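# Load three balls evenly into a covered pivoting tray

## Task

Inside a transparent cover there is a tray balanced on one pivot; get a ball into each of its three seats, so that every seat ends up holding exactly one. Feeding the balls through the chutes in the cover's top is allowed, but a ball must not be released while its bottom is still higher than the chute's rim, or the result is marked down partly or fully. Uneven loading makes the tray tip at once and spill the balls. The three balls have to stay seated on their own at the end; any ball that a robot is still holding in place does not count.

## Robot and tools

Robots: three identical i2rt Big YAM arms named arm1, arm2 and arm3. Each has six revolute joints, a two-finger gripper and a wrist camera. Their feet are fixed in the scene frame (metres, heading in degrees counter-clockwise from +x): arm1 at x=+0.53 y=+0.07 z=+0.79 heading -175; arm2 at x=-0.10 y=+0.52 z=+0.80 heading -87; arm3 at x=-0.07 y=-0.50 z=+0.81 heading +81. The hand reaches roughly 1.0 m from the joint-1 axis. The room also has two fixed cameras, cam_high and cam_low.

Frames: one shared scene frame with its origin on the floor and +z up. The hand point lies halfway between the fingertips. Its z axis runs along the fingers, and the fingers open and close along its y axis. The URDF root base_link is each arm's own foot.

Joints and their absolute ranges, with the tolerance used to judge arrival:
- joint1_rad: -2.879 to 2.879 (±0.045). Yaw about the foot. Positive is counter-clockwise seen from above, and 0 points along the foot's heading.
- joint2_rad: 0 to 3.141 (±0.14). Shoulder. At 0 the upper arm lies roughly level, pointing back; increasing it lifts the arm and then carries it forward.
- joint3_rad: 0 to 3.019 (±0.09). Elbow. At 0 it is fully folded; larger values open it.
- joint4_rad: -1.692 to 1.57 (±0.055). Hand pitch; positive tilts the fingertips up.
- joint5_rad: -1.57 to 1.57 (±0.03). Sideways hand swing; positive goes toward the arm's right.
- joint6_rad: -2.094 to 2.094 (±0.035). Hand roll; positive is clockwise when viewed from behind the hand.
- gripper_m: 0 to 0.093 (±0.003). Gap between the fingertips in metres. Each pad can push with roughly 50 to 62 N.
With joints 1 and 6 at 0 and the hand level and pointing forward, the wrist camera sits above the hand, facing the fingertips. Each joint moves at its own speed, so the path between two postures can bulge outward.

Tools:
- execute_actions(actions, cameras). actions is a list holding one action or none. An action is an object whose keys are robot names; under each goes {"joints": {...}}, mapping joint names to absolute targets (radians, and metres for gripper_m). These are not offsets. You may name any subset of joints and arms. Every motion starts at once, and they may finish at different times, each within at most 15 s. Any joint or arm you leave out may still be driving toward its earlier target. If a key is unknown or a value is out of range, the whole call is rejected and nothing moves. An empty list only reports state and images. cameras is a list of arm1_cam_wrist, arm2_cam_wrist, arm3_cam_wrist, cam_high, cam_low or all. If it is missing, null or ["all"], every camera is returned; [] returns none. Example: {"arm1": {"joints": {"gripper_m": 0.05}}, "arm2": {"joints": {"joint1_rad": 0.3}}}.
- wait(seconds): 0 to 10. Commands nothing new and returns the same state and images as an empty call.
- zoom_image(camera, region): region is [x0, y0, x1, y1] in pixels of that camera's most recent full image, with the origin at the top-left. The region can be at most 504x504.
- read_manual(section): returns only licence texts ("licences").
- finished_scene(scene): pass the current scene's number. It ends the scene for good and reports whether the goal was met, so call it only once the balls are resting in their seats without help.

Reading results: joint_positions gives each arm's joints. The pictures line lists the returned images in order. joint_status tells how each joint commanded in the last accepted action ended:
- off_target: it stopped short and may still be pushing.
- contact_stop: it holds where it stopped.
- time_out: it may keep pushing toward a target near its current position and is listed in on_its_own.
- not_followed: a self-collision or inter-arm check blocked the targets. The message "joint command not followed" appears, often followed by a cause line, and the blocked targets may be retried with later actions.
In on_its_own, "held at" means the target a joint is holding, which is not necessarily where it is. To stop a joint pushing, command it to its reported position. A very small change in target may produce no motion. Joint torques are raw drive outputs with per-arm offsets and noise, so use them only as rough hints. The camera calibration is given in OpenCV form (K, D, T_world_to_cam). Wrist-camera poses follow from reported joint angles and inherit their errors.

Heat: holding loads warms the motors, including while you are thinking. A MOTOR HOT line appears from 85 °C. At 100 °C an OVER-TEMPERATURE FAULT drops that whole arm, and the affected keys then read limit_stop_at_motor_heat; resend those targets once the arm has cooled.

Cautions: the arms do not stop when they touch things and can shove hard. Avoid pressing two robots together, because that ends the run; hitting another robot hard may do so too. The built-in clearance check does not cover fingers, gripper housings or wrist cameras, and it can act too late. Do not push the cover or tray, and do not knock anything out of the work area. Release each ball low inside a chute with its bottom below the rim, never from above it, and avoid slamming or squeezing. Fill the seats so the tray stays balanced, since one heavy side tips it at once. Loose objects may be nudged now and then, so check with the cameras before finishing. Fewer seconds of robot motion is better, and the robots keep holding the last command while you think.

Each tool is called after "Emit:" as a command line: name --argument value for each argument, lists and objects as JSON in quotes; but a table of rows of numbers goes row by row, as --pt "numbers of a row", without its own name.

## Session

Emit:
execute_actions --actions '[]'

Scene clock: 0.00 s.
Joint torques (N m, as the arm reports them, + toward a larger angle): no reading
Motor temperatures (°C, as the motors report them): arm1=[26 23 27 25 25 24] | arm2=[25 26 23 25 24 24] | arm3=[23 27 27 23 26 26]
arm1.joint_positions: joint1_rad=+0.584 joint2_rad=+0.509 joint3_rad=+1.568 joint4_rad=-1.207 joint5_rad=-0.170 joint6_rad=-0.725 gripper_m=+0.094
arm1.joint_status: not commanded
arm1.hand: x=+0.4200 y=-0.0516 z=+1.4576 quat_wxyz=(-0.050, -0.544, -0.528, +0.650) (m; scene frame)
arm2.joint_positions: joint1_rad=+0.501 joint2_rad=+0.607 joint3_rad=+1.363 joint4_rad=-1.461 joint5_rad=+0.270 joint6_rad=+0.597 gripper_m=+0.095
arm2.joint_status: not commanded
arm2.hand: x=-0.0314 y=+0.3186 z=+1.3146 quat_wxyz=(-0.385, -0.685, -0.582, +0.209) (m; scene frame)
arm3.joint_positions: joint1_rad=+0.539 joint2_rad=+0.368 joint3_rad=+1.445 joint4_rad=-1.192 joint5_rad=+0.301 joint6_rad=+0.385 gripper_m=+0.095
arm3.joint_status: not commanded
arm3.hand: x=-0.0696 y=-0.3776 z=+1.4486 quat_wxyz=(-0.366, +0.453, -0.591, -0.558) (m; scene frame)
pictures: arm1_cam_wrist, arm2_cam_wrist, arm3_cam_wrist, cam_high, cam_low
Images, in order (width x height): arm1_cam_wrist 672x504, arm2_cam_wrist 672x504, arm3_cam_wrist 672x504, cam_high 672x504, cam_low 672x504.

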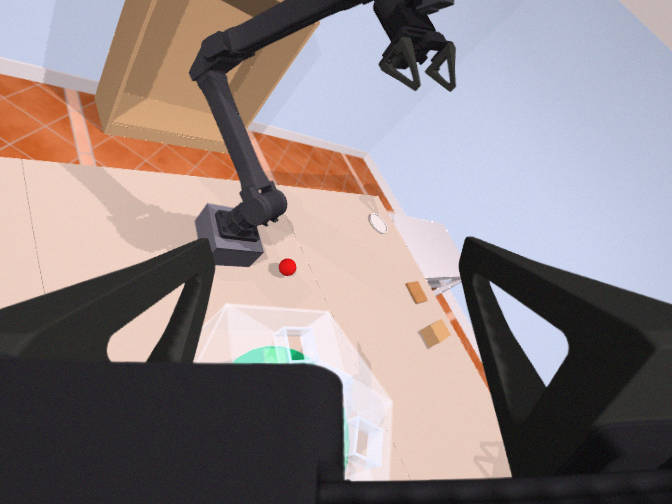

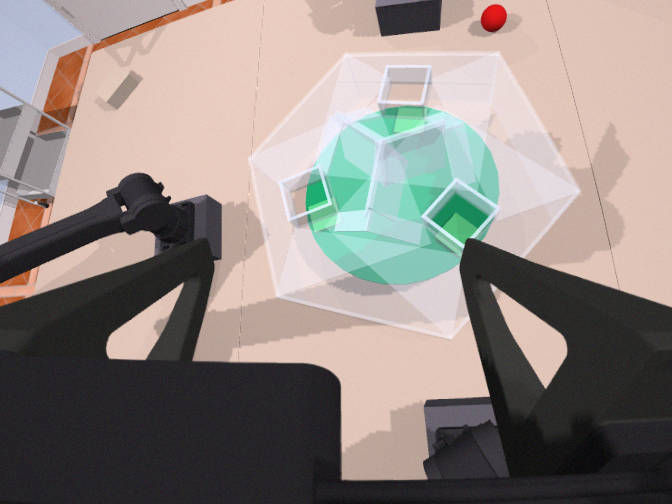

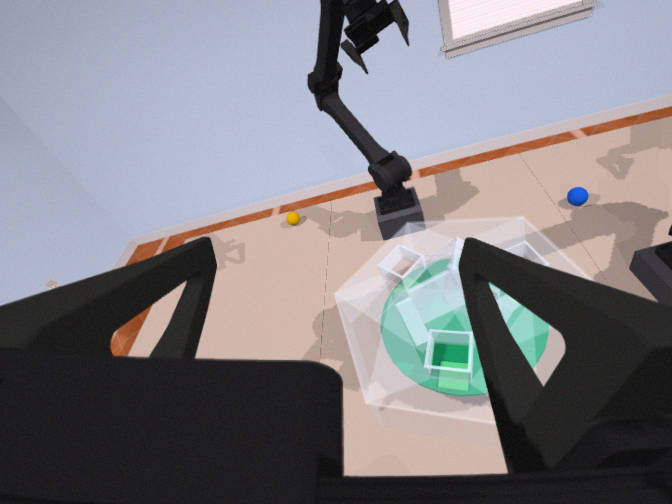

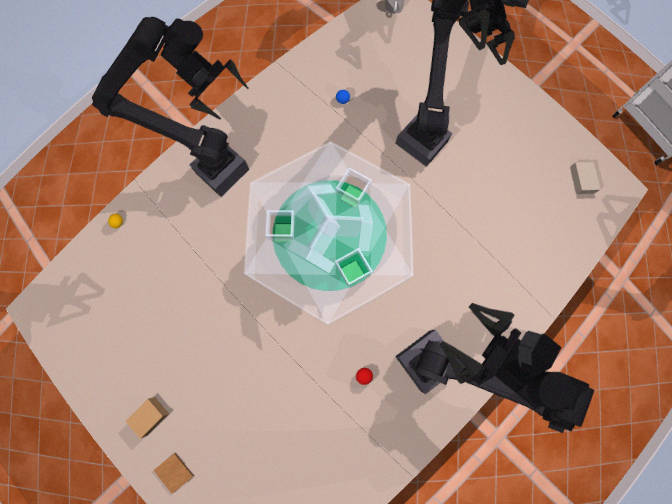

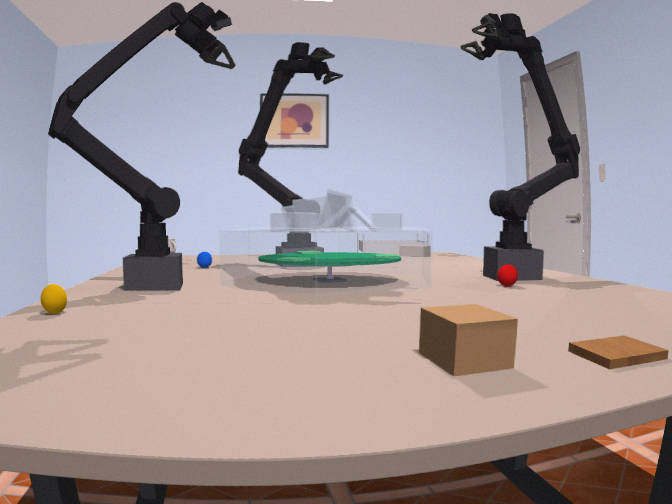

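Emit:
execute_actions --actions '[{"arm1":{"joints":{"joint1_rad":-1.374,"joint2_rad":1.46,"joint3_rad":0.865,"joint4_rad":-0.976,"joint5_rad":0,"joint6_rad":0}},"arm2":{"joints":{"joint1_rad":-1.921,"joint2_rad":1.756,"joint3_rad":1.205,"joint4_rad":-1.02,"joint5_rad":0,"joint6_rad":0}},"arm3":{"joints":{"joint1_rad":1.185,"joint2_rad":1.067,"joint3_rad":0.471,"joint4_rad":-0.975,"joint5_rad":0,"joint6_rad":0}}}]'

Scene clock: 46.03 s.
Joint torques (N m, as the arm reports them, + toward a larger angle): arm1=[-16.69  -0.47   6.26   1.64   4.52   1.84] | arm2=[  0.06 -15.93   8.68   0.17   0.1   -0.16] | arm3=[-0.62 -3.86  7.23 -0.39 -0.05 -0.14]
Motor temperatures (°C, as the motors report them): arm1=[27 24 29 25 32 24] | arm2=[25 26 26 25 24 24] | arm3=[23 27 29 23 26 26]
arm1.joint_positions: joint1_rad=-0.444 joint2_rad=+1.363 joint3_rad=+0.889 joint4_rad=-0.996 joint5_rad=-0.201 joint6_rad=-0.163 gripper_m=+0.094
arm1.joint_status: joint1_rad time_out (moved -1.028 of -1.958); joint5_rad time_out (moved -0.031 of +0.170); joint6_rad time_out (moved +0.563 of +0.725); the others done
arm1.on_its_own: joint1_rad reads -0.444 and still pushes toward -0.686 since a time_out (your -1.374 is given up); joint5_rad reads -0.201 and still pushes toward -0.078 since a time_out (your +0.000 is given up); joint6_rad reads -0.163 and still pushes toward +0.000 since a time_out
arm1.hand: x=+0.1622 y=+0.1628 z=+0.8836 quat_wxyz=(-0.084, -0.990, +0.090, +0.070) (m; scene frame)
arm2.joint_positions: joint1_rad=-1.928 joint2_rad=+1.769 joint3_rad=+1.204 joint4_rad=-1.022 joint5_rad=-0.001 joint6_rad=+0.013 gripper_m=+0.095
arm2.joint_status: all done
arm2.hand: x=-0.5646 y=+0.6589 z=+0.8410 quat_wxyz=(-0.007, -0.988, +0.156, -0.007) (m; scene frame)
arm3.joint_positions: joint1_rad=+1.184 joint2_rad=+1.075 joint3_rad=+0.476 joint4_rad=-0.970 joint5_rad=+0.001 joint6_rad=+0.016 gripper_m=+0.095
arm3.joint_status: all done
arm3.hand: x=-0.2531 y=-0.3843 z=+0.8417 quat_wxyz=(-0.004, +0.960, -0.278, +0.006) (m; scene frame)
pictures: arm1_cam_wrist, arm2_cam_wrist, arm3_cam_wrist, cam_high, cam_low
camera_calibration (this result's frames):
arm1_cam_wrist: T_world_to_cam=[[0.171949, 0.966546, -0.190323, -0.0146834], [0.877781, -0.0626351, 0.47495, -0.544457], [0.44714, -0.248729, -0.859186, 0.848222], [0, 0, 0, 1]] pos_world=[0.101165, 0.191067, 0.984576]
arm2_cam_wrist: T_world_to_cam=[[0.303712, 0.952118, -0.0350808, -0.421058], [0.768888, -0.223188, 0.599164, 0.083565], [0.562645, -0.208947, -0.799857, 1.24756], [0, 0, 0, 1]] pos_world=[-0.638304, 0.68022, 0.933027]
arm3_cam_wrist: T_world_to_cam=[[0.525634, 0.8507, 0.00424036, 0.463533], [0.683077, -0.425023, 0.593937, -0.485351], [0.507064, -0.309297, -0.804501, 0.80798], [0, 0, 0, 1]] pos_world=[-0.321814, -0.350708, 0.936323]
Images, in order (width x height): arm1_cam_wrist 672x504, arm2_cam_wrist 672x504, arm3_cam_wrist 672x504, cam_high 672x504, cam_low 672x504.

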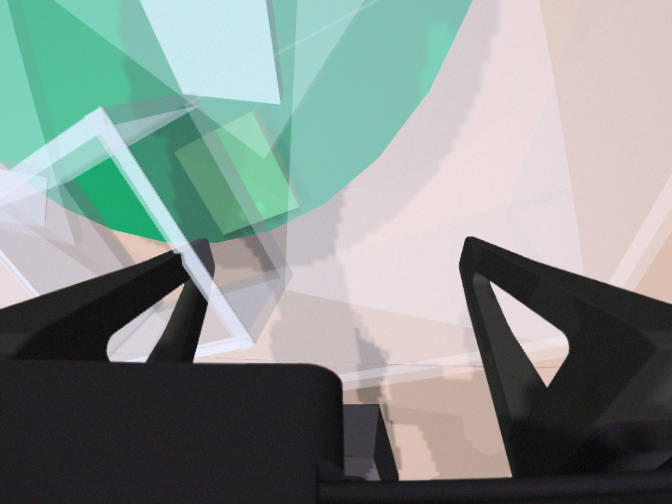

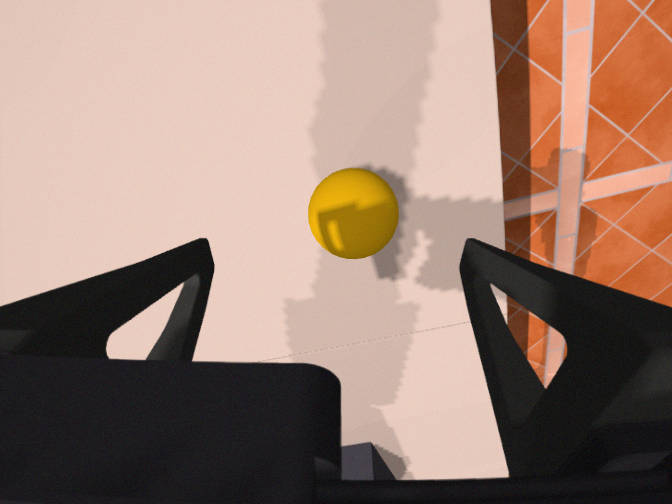

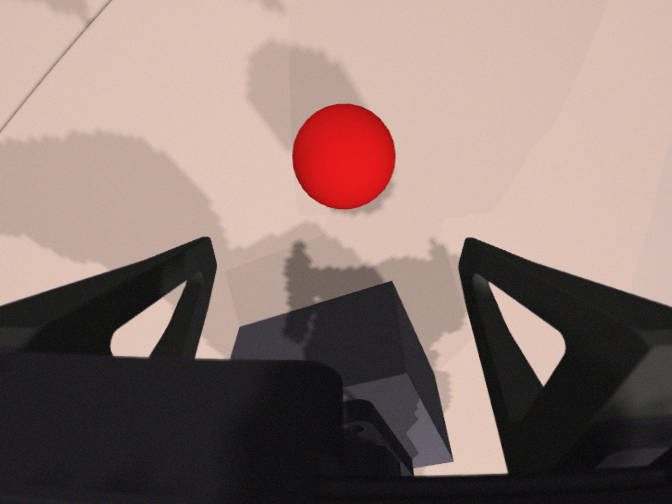

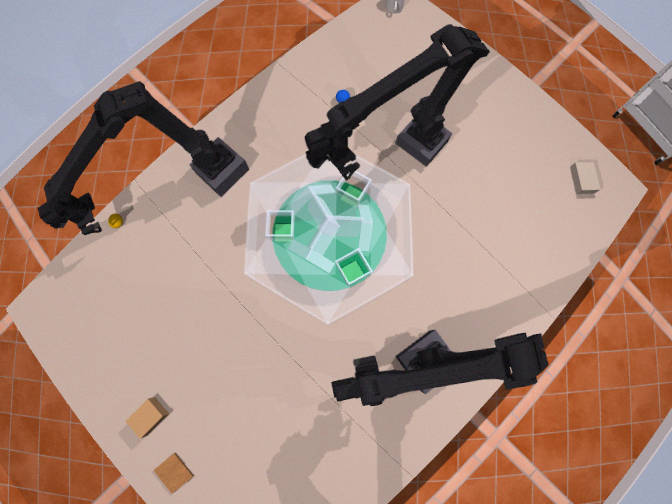

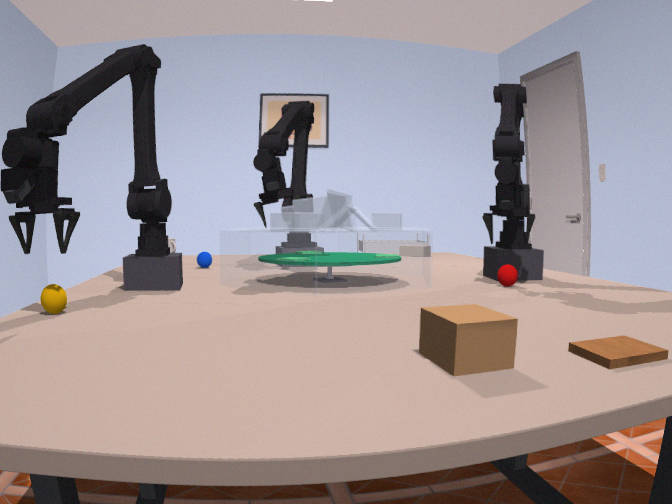

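Arm1 caught on a chute; lifting it clear.

Emit:
execute_actions --actions '[{"arm1":{"joints":{"joint1_rad":-0.40,"joint2_rad":1.1,"joint5_rad":-0.1}}}]' --cameras '[]'

Emit:
execute_actions --actions '[{"arm1":{"joints":{"joint1_rad":-1.374,"joint5_rad":0,"joint6_rad":0}}}]' --cameras '[]'

Emit:
execute_actions --actions '[{"arm1":{"joints":{"joint2_rad":1.46,"joint3_rad":0.865,"joint4_rad":-0.976}}}]' --cameras '["arm1_cam_wrist"]'

Scene clock: 51.70 s.
Joint torques (N m, as the arm reports them, + toward a larger angle): arm1=[ 1.38 -4.33 10.48  1.81  0.24  0.22] | arm2=[  0.1  -15.92   8.67   0.16   0.1   -0.16] | arm3=[-1.59 -4.01  7.18 -0.44 -0.03 -0.19]
Motor temperatures (°C, as the motors report them): arm1=[27 24 29 25 36 25] | arm2=[25 27 26 25 24 24] | arm3=[23 27 29 23 26 26]
arm1.joint_positions: joint1_rad=-0.410 joint2_rad=+1.085 joint3_rad=+0.849 joint4_rad=-0.990 joint5_rad=-0.105 joint6_rad=-0.012 gripper_m=+0.094
arm1.joint_status: all done
arm1.on_its_own: joint6_rad moved +0.151 to your old target +0.000
arm1.hand: x=+0.1781 y=+0.1612 z=+0.9612 quat_wxyz=(-0.023, -0.974, +0.142, +0.174) (m; scene frame)
arm2.joint_positions: joint1_rad=-1.928 joint2_rad=+1.769 joint3_rad=+1.204 joint4_rad=-1.022 joint5_rad=-0.001 joint6_rad=+0.013 gripper_m=+0.095
arm2.joint_status: not commanded
arm2.hand: x=-0.5646 y=+0.6589 z=+0.8410 quat_wxyz=(-0.007, -0.988, +0.156, -0.007) (m; scene frame)
arm3.joint_positions: joint1_rad=+1.184 joint2_rad=+1.075 joint3_rad=+0.476 joint4_rad=-0.970 joint5_rad=+0.001 joint6_rad=+0.016 gripper_m=+0.095
arm3.joint_status: not commanded
arm3.hand: x=-0.2531 y=-0.3843 z=+0.8417 quat_wxyz=(-0.004, +0.960, -0.278, +0.006) (m; scene frame)
pictures: none
No camera images: the call's "cameras" was empty. Leave "cameras" out to get every camera's image.

Scene clock: 53.17 s.
Joint torques (N m, as the arm reports them, + toward a larger angle): arm1=[ 0.36 -4.36 10.52  1.81  0.22  0.21] | arm2=[  0.09 -15.95   8.69   0.17   0.11  -0.15] | arm3=[-1.25 -4.15  7.34 -0.55  0.02 -0.14]
Motor temperatures (°C, as the motors report them): arm1=[27 24 30 25 35 25] | arm2=[25 27 26 25 24 24] | arm3=[23 27 29 23 26 26]
arm1.joint_positions: joint1_rad=-1.370 joint2_rad=+1.085 joint3_rad=+0.849 joint4_rad=-0.990 joint5_rad=-0.002 joint6_rad=-0.010 gripper_m=+0.094
arm1.joint_status: all done
arm1.hand: x=+0.4213 y=+0.4096 z=+0.9620 quat_wxyz=(+0.104, -0.794, +0.584, +0.134) (m; scene frame)
arm2.joint_positions: joint1_rad=-1.928 joint2_rad=+1.769 joint3_rad=+1.204 joint4_rad=-1.022 joint5_rad=-0.001 joint6_rad=+0.013 gripper_m=+0.095
arm2.joint_status: not commanded
arm2.hand: x=-0.5646 y=+0.6589 z=+0.8410 quat_wxyz=(-0.007, -0.988, +0.156, -0.007) (m; scene frame)
arm3.joint_positions: joint1_rad=+1.184 joint2_rad=+1.075 joint3_rad=+0.476 joint4_rad=-0.970 joint5_rad=+0.001 joint6_rad=+0.016 gripper_m=+0.095
arm3.joint_status: not commanded
arm3.hand: x=-0.2531 y=-0.3843 z=+0.8417 quat_wxyz=(-0.004, +0.960, -0.278, +0.006) (m; scene frame)
pictures: none
No camera images: the call's "cameras" was empty. Leave "cameras" out to get every camera's image.

Scene clock: 54.33 s.
Joint torques (N m, as the arm reports them, + toward a larger angle): arm1=[ 0.33 -9.3   8.49  0.96  0.22  0.21] | arm2=[  0.11 -15.95   8.66   0.16   0.1   -0.15] | arm3=[-0.62 -4.51  7.27 -0.4  -0.06 -0.18]
Motor temperatures (°C, as the motors report them): arm1=[27 24 30 25 34 25] | arm2=[25 27 25 25 24 24] | arm3=[23 27 29 23 26 26]
arm1.joint_positions: joint1_rad=-1.370 joint2_rad=+1.460 joint3_rad=+0.849 joint4_rad=-0.988 joint5_rad=-0.002 joint6_rad=-0.010 gripper_m=+0.094
arm1.joint_status: all done
arm1.hand: x=+0.4241 y=+0.4035 z=+0.8352 quat_wxyz=(-0.007, -0.805, +0.593, -0.014) (m; scene frame)
arm2.joint_positions: joint1_rad=-1.928 joint2_rad=+1.769 joint3_rad=+1.204 joint4_rad=-1.022 joint5_rad=-0.001 joint6_rad=+0.013 gripper_m=+0.095
arm2.joint_status: not commanded
arm2.hand: x=-0.5646 y=+0.6589 z=+0.8410 quat_wxyz=(-0.007, -0.988, +0.156, -0.007) (m; scene frame)
arm3.joint_positions: joint1_rad=+1.184 joint2_rad=+1.075 joint3_rad=+0.476 joint4_rad=-0.970 joint5_rad=+0.001 joint6_rad=+0.016 gripper_m=+0.095
arm3.joint_status: not commanded
arm3.hand: x=-0.2531 y=-0.3843 z=+0.8417 quat_wxyz=(-0.004, +0.960, -0.278, +0.006) (m; scene frame)
pictures: arm1_cam_wrist
camera_calibration (this result's frames):
arm1_cam_wrist: T_world_to_cam=[[0.957387, 0.288757, -0.00537045, -0.51562], [0.231024, -0.754548, 0.614236, -0.299135], [0.173313, -0.589302, -0.789104, 0.94439], [0, 0, 0, 1]] pos_world=[0.39908, 0.479708, 0.926193]
Images, in order (width x height): arm1_cam_wrist 672x504.

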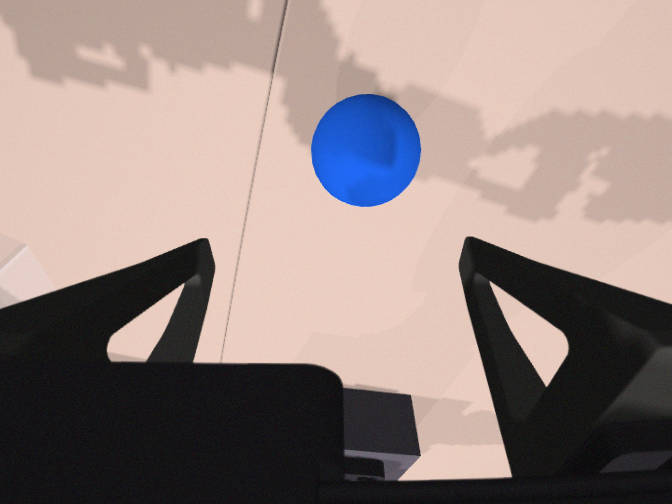

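Emit:
execute_actions --actions '[{"arm1":{"joints":{"joint1_rad":-1.42,"joint2_rad":1.65,"joint3_rad":0.758,"joint4_rad":-0.674}},"arm2":{"joints":{"joint1_rad":-1.95,"joint2_rad":1.845,"joint3_rad":1.028,"joint4_rad":-0.743}},"arm3":{"joints":{"joint1_rad":1.16,"joint2_rad":1.41,"joint3_rad":0.366,"joint4_rad":-0.519}}}]' --cameras '["arm1_cam_wrist","arm2_cam_wrist","arm3_cam_wrist"]'

Scene clock: 65.87 s.
Joint torques (N m, as the arm reports them, + toward a larger angle): arm1=[  0.32 -11.26   6.17   1.04   0.22   0.21] | arm2=[ -0.74 -15.42   8.48   0.63   0.1   -0.15] | arm3=[-2.35 -4.74  4.62  0.32 -0.06 -0.18]
Motor temperatures (°C, as the motors report them): arm1=[27 24 30 25 30 25] | arm2=[25 27 25 25 24 24] | arm3=[23 27 29 23 26 26]
arm1.joint_positions: joint1_rad=-1.416 joint2_rad=+1.656 joint3_rad=+0.747 joint4_rad=-0.687 joint5_rad=-0.002 joint6_rad=-0.010 gripper_m=+0.094
arm1.joint_status: all done
arm1.hand: x=+0.4410 y=+0.4049 z=+0.7408 quat_wxyz=(-0.007, -0.791, +0.611, -0.013) (m; scene frame)
arm2.joint_positions: joint1_rad=-1.946 joint2_rad=+1.859 joint3_rad=+1.008 joint4_rad=-0.755 joint5_rad=-0.001 joint6_rad=+0.013 gripper_m=+0.095
arm2.joint_status: all done
arm2.hand: x=-0.5204 y=+0.6525 z=+0.7442 quat_wxyz=(-0.009, -0.986, +0.165, -0.017) (m; scene frame)
arm3.joint_positions: joint1_rad=+1.167 joint2_rad=+1.411 joint3_rad=+0.368 joint4_rad=-0.536 joint5_rad=+0.001 joint6_rad=+0.016 gripper_m=+0.095
arm3.joint_status: all done
arm3.hand: x=-0.2512 y=-0.3802 z=+0.7464 quat_wxyz=(-0.002, +0.958, -0.286, +0.011) (m; scene frame)
pictures: arm1_cam_wrist, arm2_cam_wrist, arm3_cam_wrist
camera_calibration (this result's frames):
arm1_cam_wrist: T_world_to_cam=[[0.969495, 0.245053, -0.00524755, -0.520423], [0.196997, -0.766275, 0.611568, -0.22227], [0.145846, -0.593946, -0.791174, 0.883248], [0, 0, 0, 1]] pos_world=[0.419516, 0.481813, 0.832006]
arm2_cam_wrist: T_world_to_cam=[[0.32154, 0.946253, -0.0348843, -0.418857], [0.753611, -0.233426, 0.614478, 0.0935058], [0.573309, -0.223868, -0.788162, 1.15052], [0, 0, 0, 1]] pos_world=[-0.595392, 0.675736, 0.834728]
arm3_cam_wrist: T_world_to_cam=[[0.539559, 0.841936, 0.00446603, 0.459467], [0.670792, -0.433074, 0.602067, -0.440509], [0.508836, -0.321855, -0.798433, 0.722722], [0, 0, 0, 1]] pos_world=[-0.320167, -0.345003, 0.840209]
Images, in order (width x height): arm1_cam_wrist 672x504, arm2_cam_wrist 672x504, arm3_cam_wrist 672x504.

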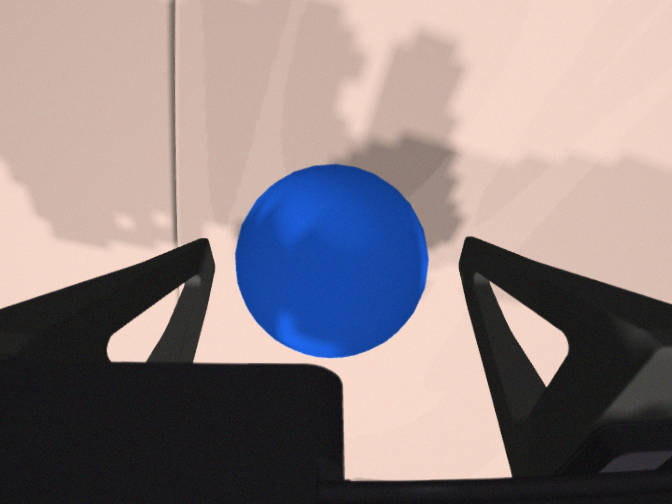

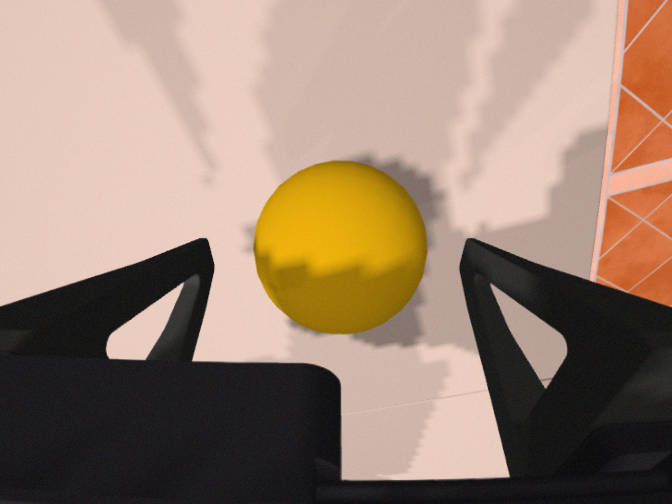

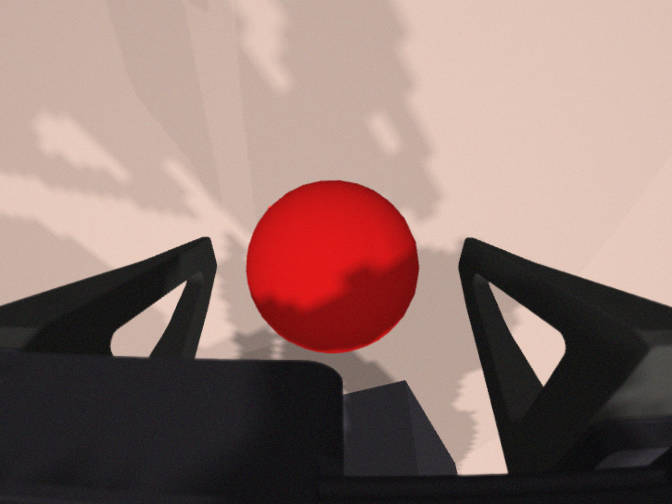

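Emit:
execute_actions --actions '[{"arm1":{"joints":{"joint4_rad":-0.635}},"arm2":{"joints":{"joint4_rad":-0.71}}}]' --cameras '[]'

Emit:
execute_actions --actions '[{"arm1":{"joints":{"gripper_m":0.04}},"arm2":{"joints":{"gripper_m":0.04}},"arm3":{"joints":{"gripper_m":0.04}}}]' --cameras '["arm1_cam_wrist","arm2_cam_wrist","arm3_cam_wrist","cam_high"]'

Emit:
zoom_image --camera "cam_high" --region '[240, 140, 420, 320]'

Scene clock: 73.73 s.
Joint torques (N m, as the arm reports them, + toward a larger angle): arm1=[  0.35 -11.28   6.26   1.14   0.22   0.21] | arm2=[ -0.7  -15.48   8.61   0.72   0.1   -0.16] | arm3=[-2.06 -4.41  4.47  0.26 -0.03 -0.19]
Motor temperatures (°C, as the motors report them): arm1=[27 24 30 25 29 24] | arm2=[25 27 25 25 24 24] | arm3=[23 27 29 23 26 26]
arm1.joint_positions: joint1_rad=-1.416 joint2_rad=+1.656 joint3_rad=+0.747 joint4_rad=-0.649 joint5_rad=-0.002 joint6_rad=-0.010 gripper_m=+0.094
arm1.joint_status: all done
arm1.hand: x=+0.4387 y=+0.4140 z=+0.7407 quat_wxyz=(+0.005, -0.792, +0.611, +0.002) (m; scene frame)
arm2.joint_positions: joint1_rad=-1.946 joint2_rad=+1.859 joint3_rad=+1.008 joint4_rad=-0.722 joint5_rad=-0.001 joint6_rad=+0.013 gripper_m=+0.095
arm2.joint_status: all done
arm2.hand: x=-0.5280 y=+0.6550 z=+0.7440 quat_wxyz=(-0.006, -0.986, +0.165, -0.001) (m; scene frame)
arm3.joint_positions: joint1_rad=+1.167 joint2_rad=+1.411 joint3_rad=+0.368 joint4_rad=-0.536 joint5_rad=+0.001 joint6_rad=+0.016 gripper_m=+0.095
arm3.joint_status: not commanded
arm3.hand: x=-0.2512 y=-0.3802 z=+0.7464 quat_wxyz=(-0.002, +0.958, -0.286, +0.011) (m; scene frame)
pictures: none
No camera images: the call's "cameras" was empty. Leave "cameras" out to get every camera's image.

Scene clock: 74.33 s.
Joint torques (N m, as the arm reports them, + toward a larger angle): arm1=[  0.3  -11.4    6.24   1.11   0.19   0.21] | arm2=[ -0.71 -15.48   8.61   0.68   0.09  -0.15] | arm3=[-1.57 -4.88  4.44  0.47  0.06 -0.23]
Motor temperatures (°C, as the motors report them): arm1=[27 24 30 25 29 24] | arm2=[25 27 25 25 24 24] | arm3=[23 27 29 23 26 26]
arm1.joint_positions: joint1_rad=-1.416 joint2_rad=+1.656 joint3_rad=+0.747 joint4_rad=-0.649 joint5_rad=-0.001 joint6_rad=-0.009 gripper_m=+0.054
arm1.joint_status: gripper_m off_target (ended at +0.054, target +0.040)
arm1.hand: x=+0.4388 y=+0.4141 z=+0.7407 quat_wxyz=(+0.006, -0.791, +0.611, +0.002) (m; scene frame)
arm2.joint_positions: joint1_rad=-1.946 joint2_rad=+1.859 joint3_rad=+1.008 joint4_rad=-0.721 joint5_rad=-0.001 joint6_rad=+0.013 gripper_m=+0.056
arm2.joint_status: gripper_m off_target (ended at +0.056, target +0.040)
arm2.hand: x=-0.5282 y=+0.6551 z=+0.7440 quat_wxyz=(-0.006, -0.986, +0.165, -0.001) (m; scene frame)
arm3.joint_positions: joint1_rad=+1.167 joint2_rad=+1.411 joint3_rad=+0.368 joint4_rad=-0.536 joint5_rad=+0.000 joint6_rad=+0.015 gripper_m=+0.056
arm3.joint_status: gripper_m off_target (ended at +0.056, target +0.040)
arm3.hand: x=-0.2513 y=-0.3801 z=+0.7464 quat_wxyz=(-0.002, +0.958, -0.286, +0.010) (m; scene frame)
pictures: arm1_cam_wrist, arm2_cam_wrist, arm3_cam_wrist, cam_high
camera_calibration (this result's frames):
arm1_cam_wrist: T_world_to_cam=[[0.969477, 0.245141, -0.00442807, -0.521203], [0.202078, -0.788683, 0.580641, -0.184766], [0.138846, -0.563813, -0.814148, 0.896582], [0, 0, 0, 1]] pos_world=[0.418144, 0.487551, 0.834925]
arm2_cam_wrist: T_world_to_cam=[[0.320054, 0.94676, -0.0348026, -0.420027], [0.772597, -0.239564, 0.587965, 0.133819], [0.548324, -0.215069, -0.808137, 1.15131], [0, 0, 0, 1]] pos_world=[-0.600246, 0.677334, 0.837116]
arm3_cam_wrist: T_world_to_cam=[[0.539243, 0.84214, 0.00407224, 0.459741], [0.671274, -0.432743, 0.601768, -0.439963], [0.508536, -0.321766, -0.79866, 0.722905], [0, 0, 0, 1]] pos_world=[-0.3202, -0.344952, 0.84024]
Images, in order (width x height): arm1_cam_wrist 672x504, arm2_cam_wrist 672x504, arm3_cam_wrist 672x504, cam_high 672x504.

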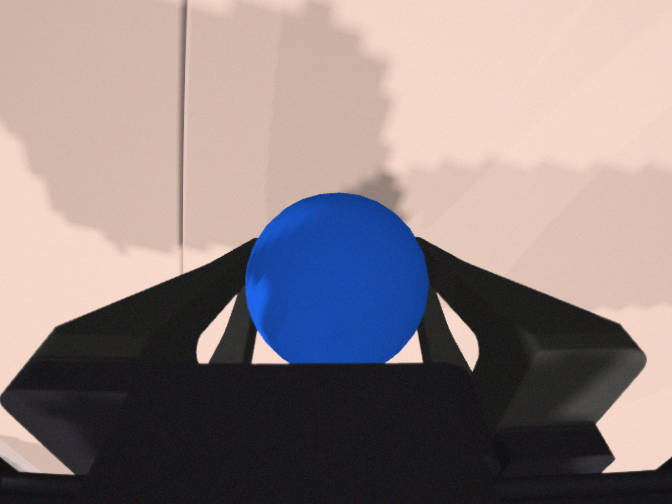

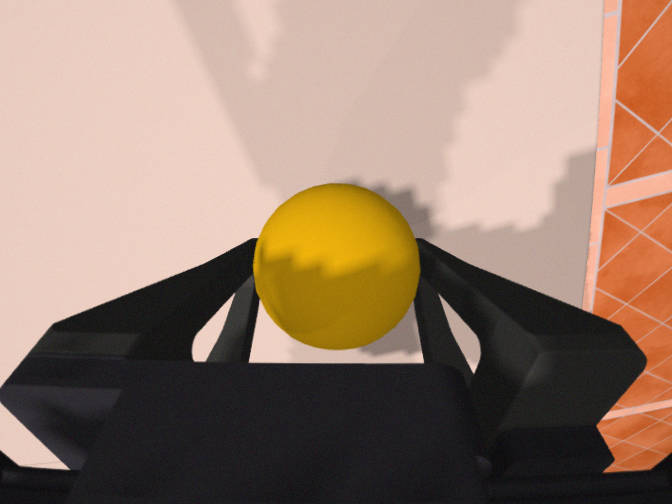

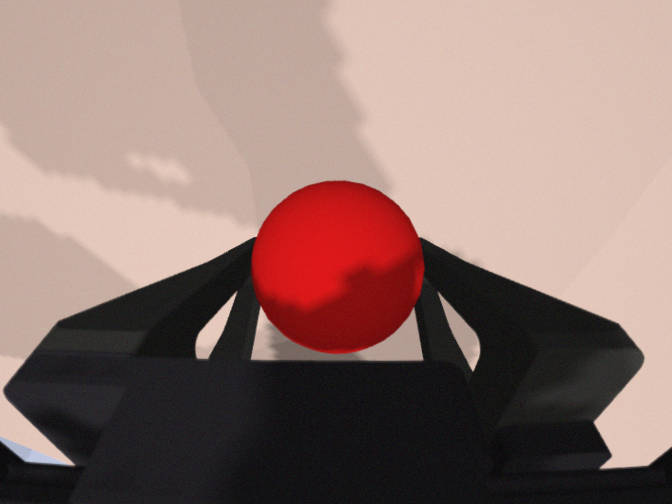

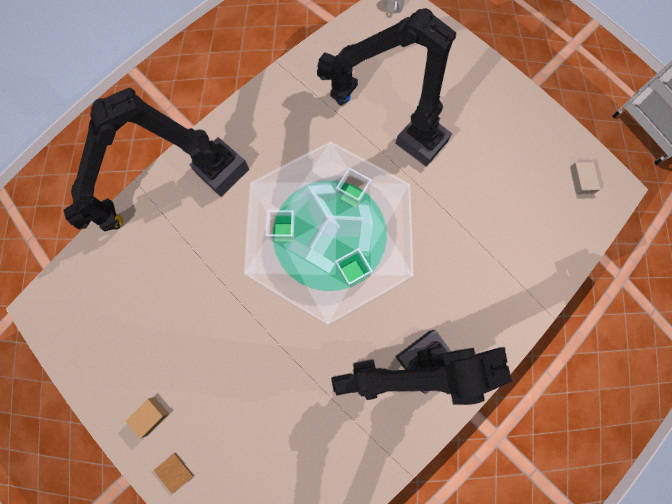

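Region (240, 140, 420, 320) of cam_high's 672x504 image, scaled by 2.800, with more detail than that image has.

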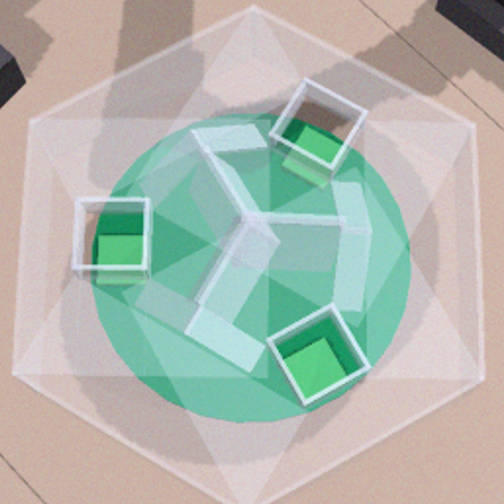

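Emit:
execute_actions --actions '[{"arm1":{"joints":{"joint2_rad":1.33,"joint3_rad":1.185,"joint4_rad":-1.415}},"arm2":{"joints":{"joint2_rad":1.334,"joint3_rad":1.165,"joint4_rad":-1.389}},"arm3":{"joints":{"joint2_rad":1.394,"joint3_rad":1.19,"joint4_rad":-1.361}}}]' --cameras '[]'

Emit:
execute_actions --actions '[{"arm1":{"joints":{"joint1_rad":-0.122}},"arm2":{"joints":{"joint1_rad":-0.052}},"arm3":{"joints":{"joint1_rad":0.074}}}]'

Scene clock: 89.23 s.
Joint torques (N m, as the arm reports them, + toward a larger angle): arm1=[ 0.33 -8.41  9.88 -0.08  0.2   0.21] | arm2=[-0.72 -9.3  12.79 -0.34  0.09 -0.15] | arm3=[ -1.76 -10.35  14.14  -0.97   0.    -0.17]
Motor temperatures (°C, as the motors report them): arm1=[27 24 30 25 28 24] | arm2=[25 27 26 25 24 24] | arm3=[23 27 29 23 26 26]
arm1.joint_positions: joint1_rad=-1.416 joint2_rad=+1.321 joint3_rad=+1.171 joint4_rad=-1.403 joint5_rad=-0.001 joint6_rad=-0.009 gripper_m=+0.054
arm1.joint_status: all done
arm1.hand: x=+0.4328 y=+0.4302 z=+0.9975 quat_wxyz=(+0.007, -0.791, +0.611, +0.005) (m; scene frame)
arm2.joint_positions: joint1_rad=-1.946 joint2_rad=+1.332 joint3_rad=+1.132 joint4_rad=-1.379 joint5_rad=-0.001 joint6_rad=+0.013 gripper_m=+0.056
arm2.joint_status: all done
arm2.hand: x=-0.4559 y=+0.6342 z=+0.9957 quat_wxyz=(-0.006, -0.986, +0.165, -0.004) (m; scene frame)
arm3.joint_positions: joint1_rad=+1.167 joint2_rad=+1.406 joint3_rad=+1.130 joint4_rad=-1.345 joint5_rad=+0.000 joint6_rad=+0.015 gripper_m=+0.056
arm3.joint_status: all done
arm3.hand: x=-0.3919 y=-0.2934 z=+0.9710 quat_wxyz=(+0.003, +0.958, -0.286, +0.030) (m; scene frame)
pictures: none
No camera images: the call's "cameras" was empty. Leave "cameras" out to get every camera's image.

Scene clock: 91.17 s.
Joint torques (N m, as the arm reports them, + toward a larger angle): arm1=[ 0.68 -8.76  9.89 -0.11  0.16  0.2 ] | arm2=[ -0.82 -10.02  12.77  -0.35   0.07  -0.14] | arm3=[-0.82 -9.58 14.38 -1.01 -0.04 -0.13]
Motor temperatures (°C, as the motors report them): arm1=[27 24 30 25 28 24] | arm2=[25 27 26 25 24 24] | arm3=[23 27 30 23 26 26]
arm1.joint_positions: joint1_rad=-0.122 joint2_rad=+1.322 joint3_rad=+1.171 joint4_rad=-1.403 joint5_rad=+0.000 joint6_rad=-0.009 gripper_m=+0.054
arm1.joint_status: all done
arm1.hand: x=+0.1481 y=+0.0774 z=+0.9948 quat_wxyz=(+0.000, -1.000, +0.011, +0.005) (m; scene frame)
arm2.joint_positions: joint1_rad=-0.048 joint2_rad=+1.340 joint3_rad=+1.132 joint4_rad=-1.379 joint5_rad=+0.000 joint6_rad=+0.012 gripper_m=+0.056
arm2.joint_status: all done
arm2.hand: x=-0.1011 y=+0.1470 z=+0.9974 quat_wxyz=(+0.003, -0.708, -0.706, -0.001) (m; scene frame)
arm3.joint_positions: joint1_rad=+0.071 joint2_rad=+1.406 joint3_rad=+1.130 joint4_rad=-1.345 joint5_rad=+0.001 joint6_rad=+0.014 gripper_m=+0.056
arm3.joint_status: all done
arm3.hand: x=-0.0348 y=-0.1182 z=+0.9764 quat_wxyz=(+0.012, +0.669, -0.743, +0.021) (m; scene frame)
pictures: arm1_cam_wrist, arm2_cam_wrist, arm3_cam_wrist, cam_high, cam_low
camera_calibration (this result's frames):
arm1_cam_wrist: T_world_to_cam=[[0.0299569, 0.999492, -0.0108814, -0.0685702], [0.813204, -0.0180406, 0.581699, -0.690372], [0.581208, -0.0262747, -0.813331, 0.846093], [0, 0, 0, 1]] pos_world=[0.0717115, 0.0783115, 1.089]
arm2_cam_wrist: T_world_to_cam=[[-0.99977, -0.00212304, -0.0213533, -0.0741782], [-0.0143272, 0.806849, 0.590584, -0.702809], [0.015975, 0.590754, -0.806694, 0.838931], [0, 0, 0, 1]] pos_world=[-0.0976323, 0.0713015, 1.09024]
arm3_cam_wrist: T_world_to_cam=[[0.995529, -0.0940055, 0.00918329, 0.0216922], [-0.079201, -0.777844, 0.623446, -0.698419], [-0.0514642, -0.621386, -0.781812, 0.809447], [0, 0, 0, 1]] pos_world=[-0.0352532, -0.0382432, 1.06806]
Images, in order (width x height): arm1_cam_wrist 672x504, arm2_cam_wrist 672x504, arm3_cam_wrist 672x504, cam_high 672x504, cam_low 672x504.

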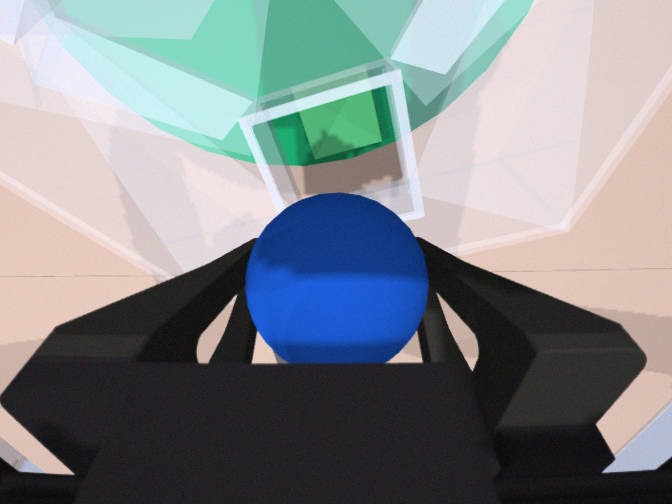

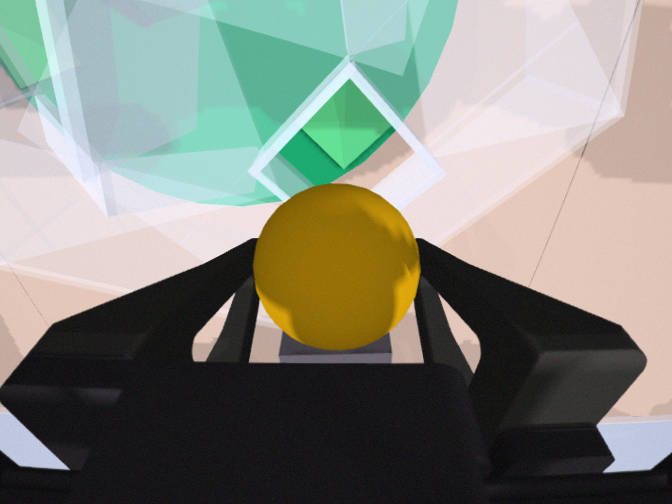

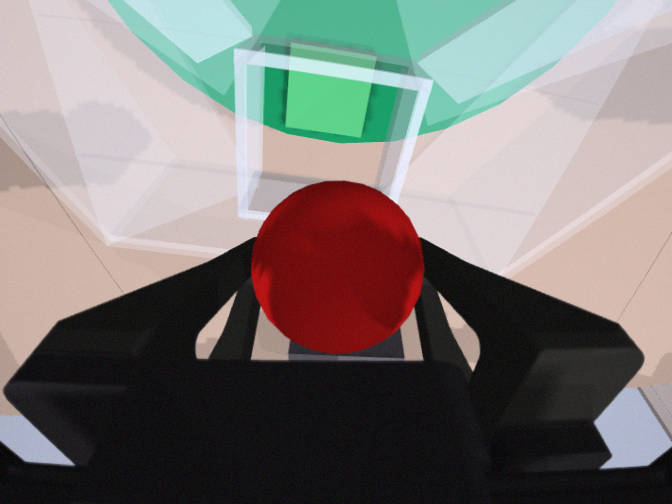

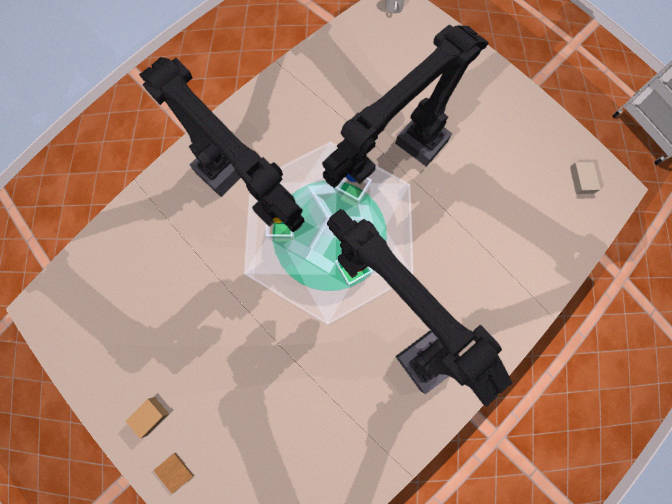

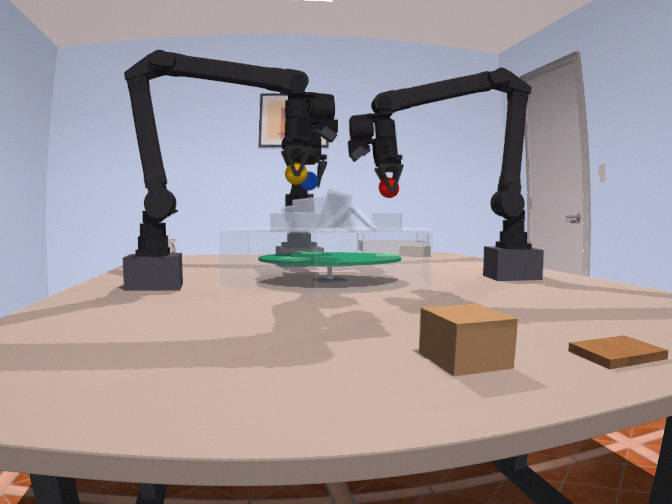

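Emit:
execute_actions --actions '[{"arm1":{"joints":{"joint2_rad":1.415,"joint3_rad":1.016,"joint4_rad":-1.141,"joint6_rad":0.49}},"arm2":{"joints":{"joint1_rad":-0.07,"joint2_rad":1.387,"joint3_rad":0.967,"joint4_rad":-1.106}},"arm3":{"joints":{"joint2_rad":1.465,"joint3_rad":1.02,"joint4_rad":-1.093,"joint6_rad":-0.63}}}]'

Scene clock: 106.90 s.
Joint torques (N m, as the arm reports them, + toward a larger angle): arm1=[  0.88 -10.75   9.24   1.06   0.27   0.43] | arm2=[ -1.   -10.91  11.31   0.7    0.08  -0.14] | arm3=[-0.82 -8.88  8.25  0.38 -0.07 -0.17]
Motor temperatures (°C, as the motors report them): arm1=[26 24 31 25 27 24] | arm2=[25 27 27 25 24 24] | arm3=[23 28 33 23 26 26]
arm1.joint_positions: joint1_rad=-0.125 joint2_rad=+1.421 joint3_rad=+1.001 joint4_rad=-1.155 joint5_rad=-0.002 joint6_rad=+0.459 gripper_m=+0.054
arm1.joint_status: all done
arm1.hand: x=+0.1451 y=+0.0782 z=+0.8972 quat_wxyz=(+0.000, -0.970, +0.244, -0.006) (m; scene frame)
arm2.joint_positions: joint1_rad=-0.065 joint2_rad=+1.399 joint3_rad=+0.942 joint4_rad=-1.118 joint5_rad=+0.000 joint6_rad=+0.012 gripper_m=+0.056
arm2.joint_status: all done
arm2.hand: x=-0.1075 y=+0.1510 z=+0.9083 quat_wxyz=(-0.002, -0.714, -0.700, +0.003) (m; scene frame)
arm3.joint_positions: joint1_rad=+0.073 joint2_rad=+1.463 joint3_rad=+1.026 joint4_rad=-1.111 joint5_rad=+0.001 joint6_rad=-0.614 gripper_m=+0.055
arm3.joint_status: all done
arm3.hand: x=-0.0332 y=-0.0998 z=+0.9175 quat_wxyz=(-0.015, +0.866, -0.499, +0.001) (m; scene frame)
pictures: arm1_cam_wrist, arm2_cam_wrist, arm3_cam_wrist, cam_high, cam_low
camera_calibration (this result's frames):
arm1_cam_wrist: T_world_to_cam=[[0.480555, 0.876933, -0.0074433, -0.129236], [0.704421, -0.380936, 0.598898, -0.602328], [0.522358, -0.293047, -0.800791, 0.786624], [0, 0, 0, 1]] pos_world=[0.0754976, 0.114401, 0.989692]
arm2_cam_wrist: T_world_to_cam=[[-0.999663, 0.0143484, -0.0216215, -0.0846882], [-0.000853486, 0.81459, 0.580037, -0.643669], [0.0259352, 0.57986, -0.814303, 0.77439], [0, 0, 0, 1]] pos_world=[-0.105293, 0.0765037, 1.00211]
arm3_cam_wrist: T_world_to_cam=[[0.859397, 0.510871, 0.0211794, 0.0672404], [0.406946, -0.708476, 0.576591, -0.58114], [0.309569, -0.486902, -0.816758, 0.832377], [0, 0, 0, 1]] pos_world=[-0.0789717, -0.040789, 1.01351]
Images, in order (width x height): arm1_cam_wrist 672x504, arm2_cam_wrist 672x504, arm3_cam_wrist 672x504, cam_high 672x504, cam_low 672x504.

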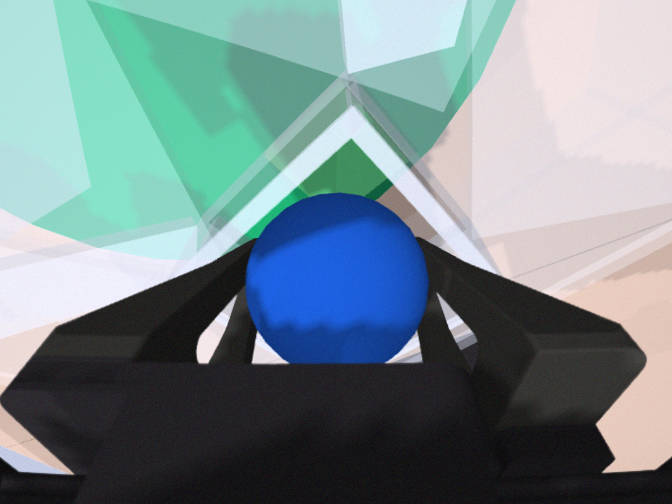

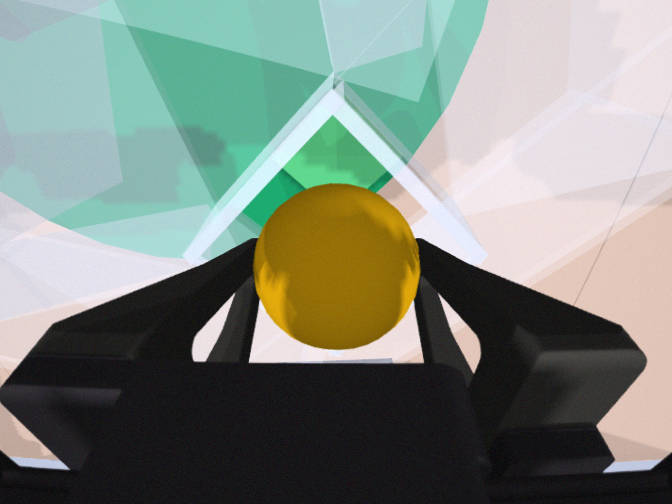

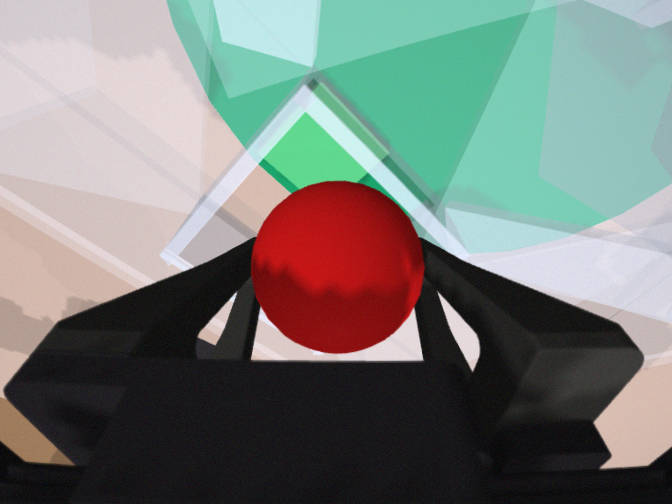

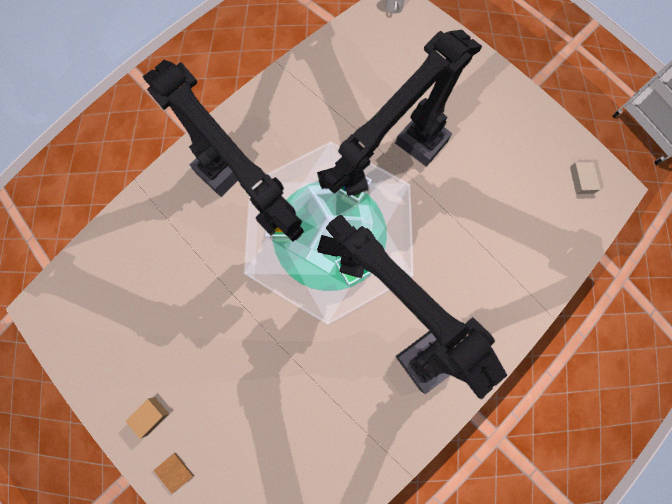

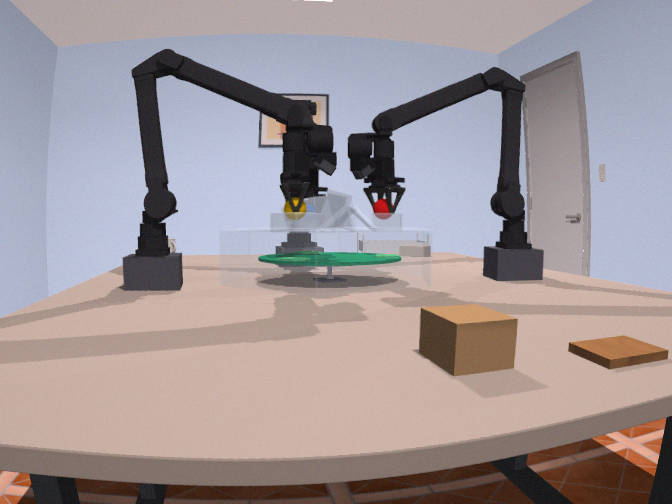

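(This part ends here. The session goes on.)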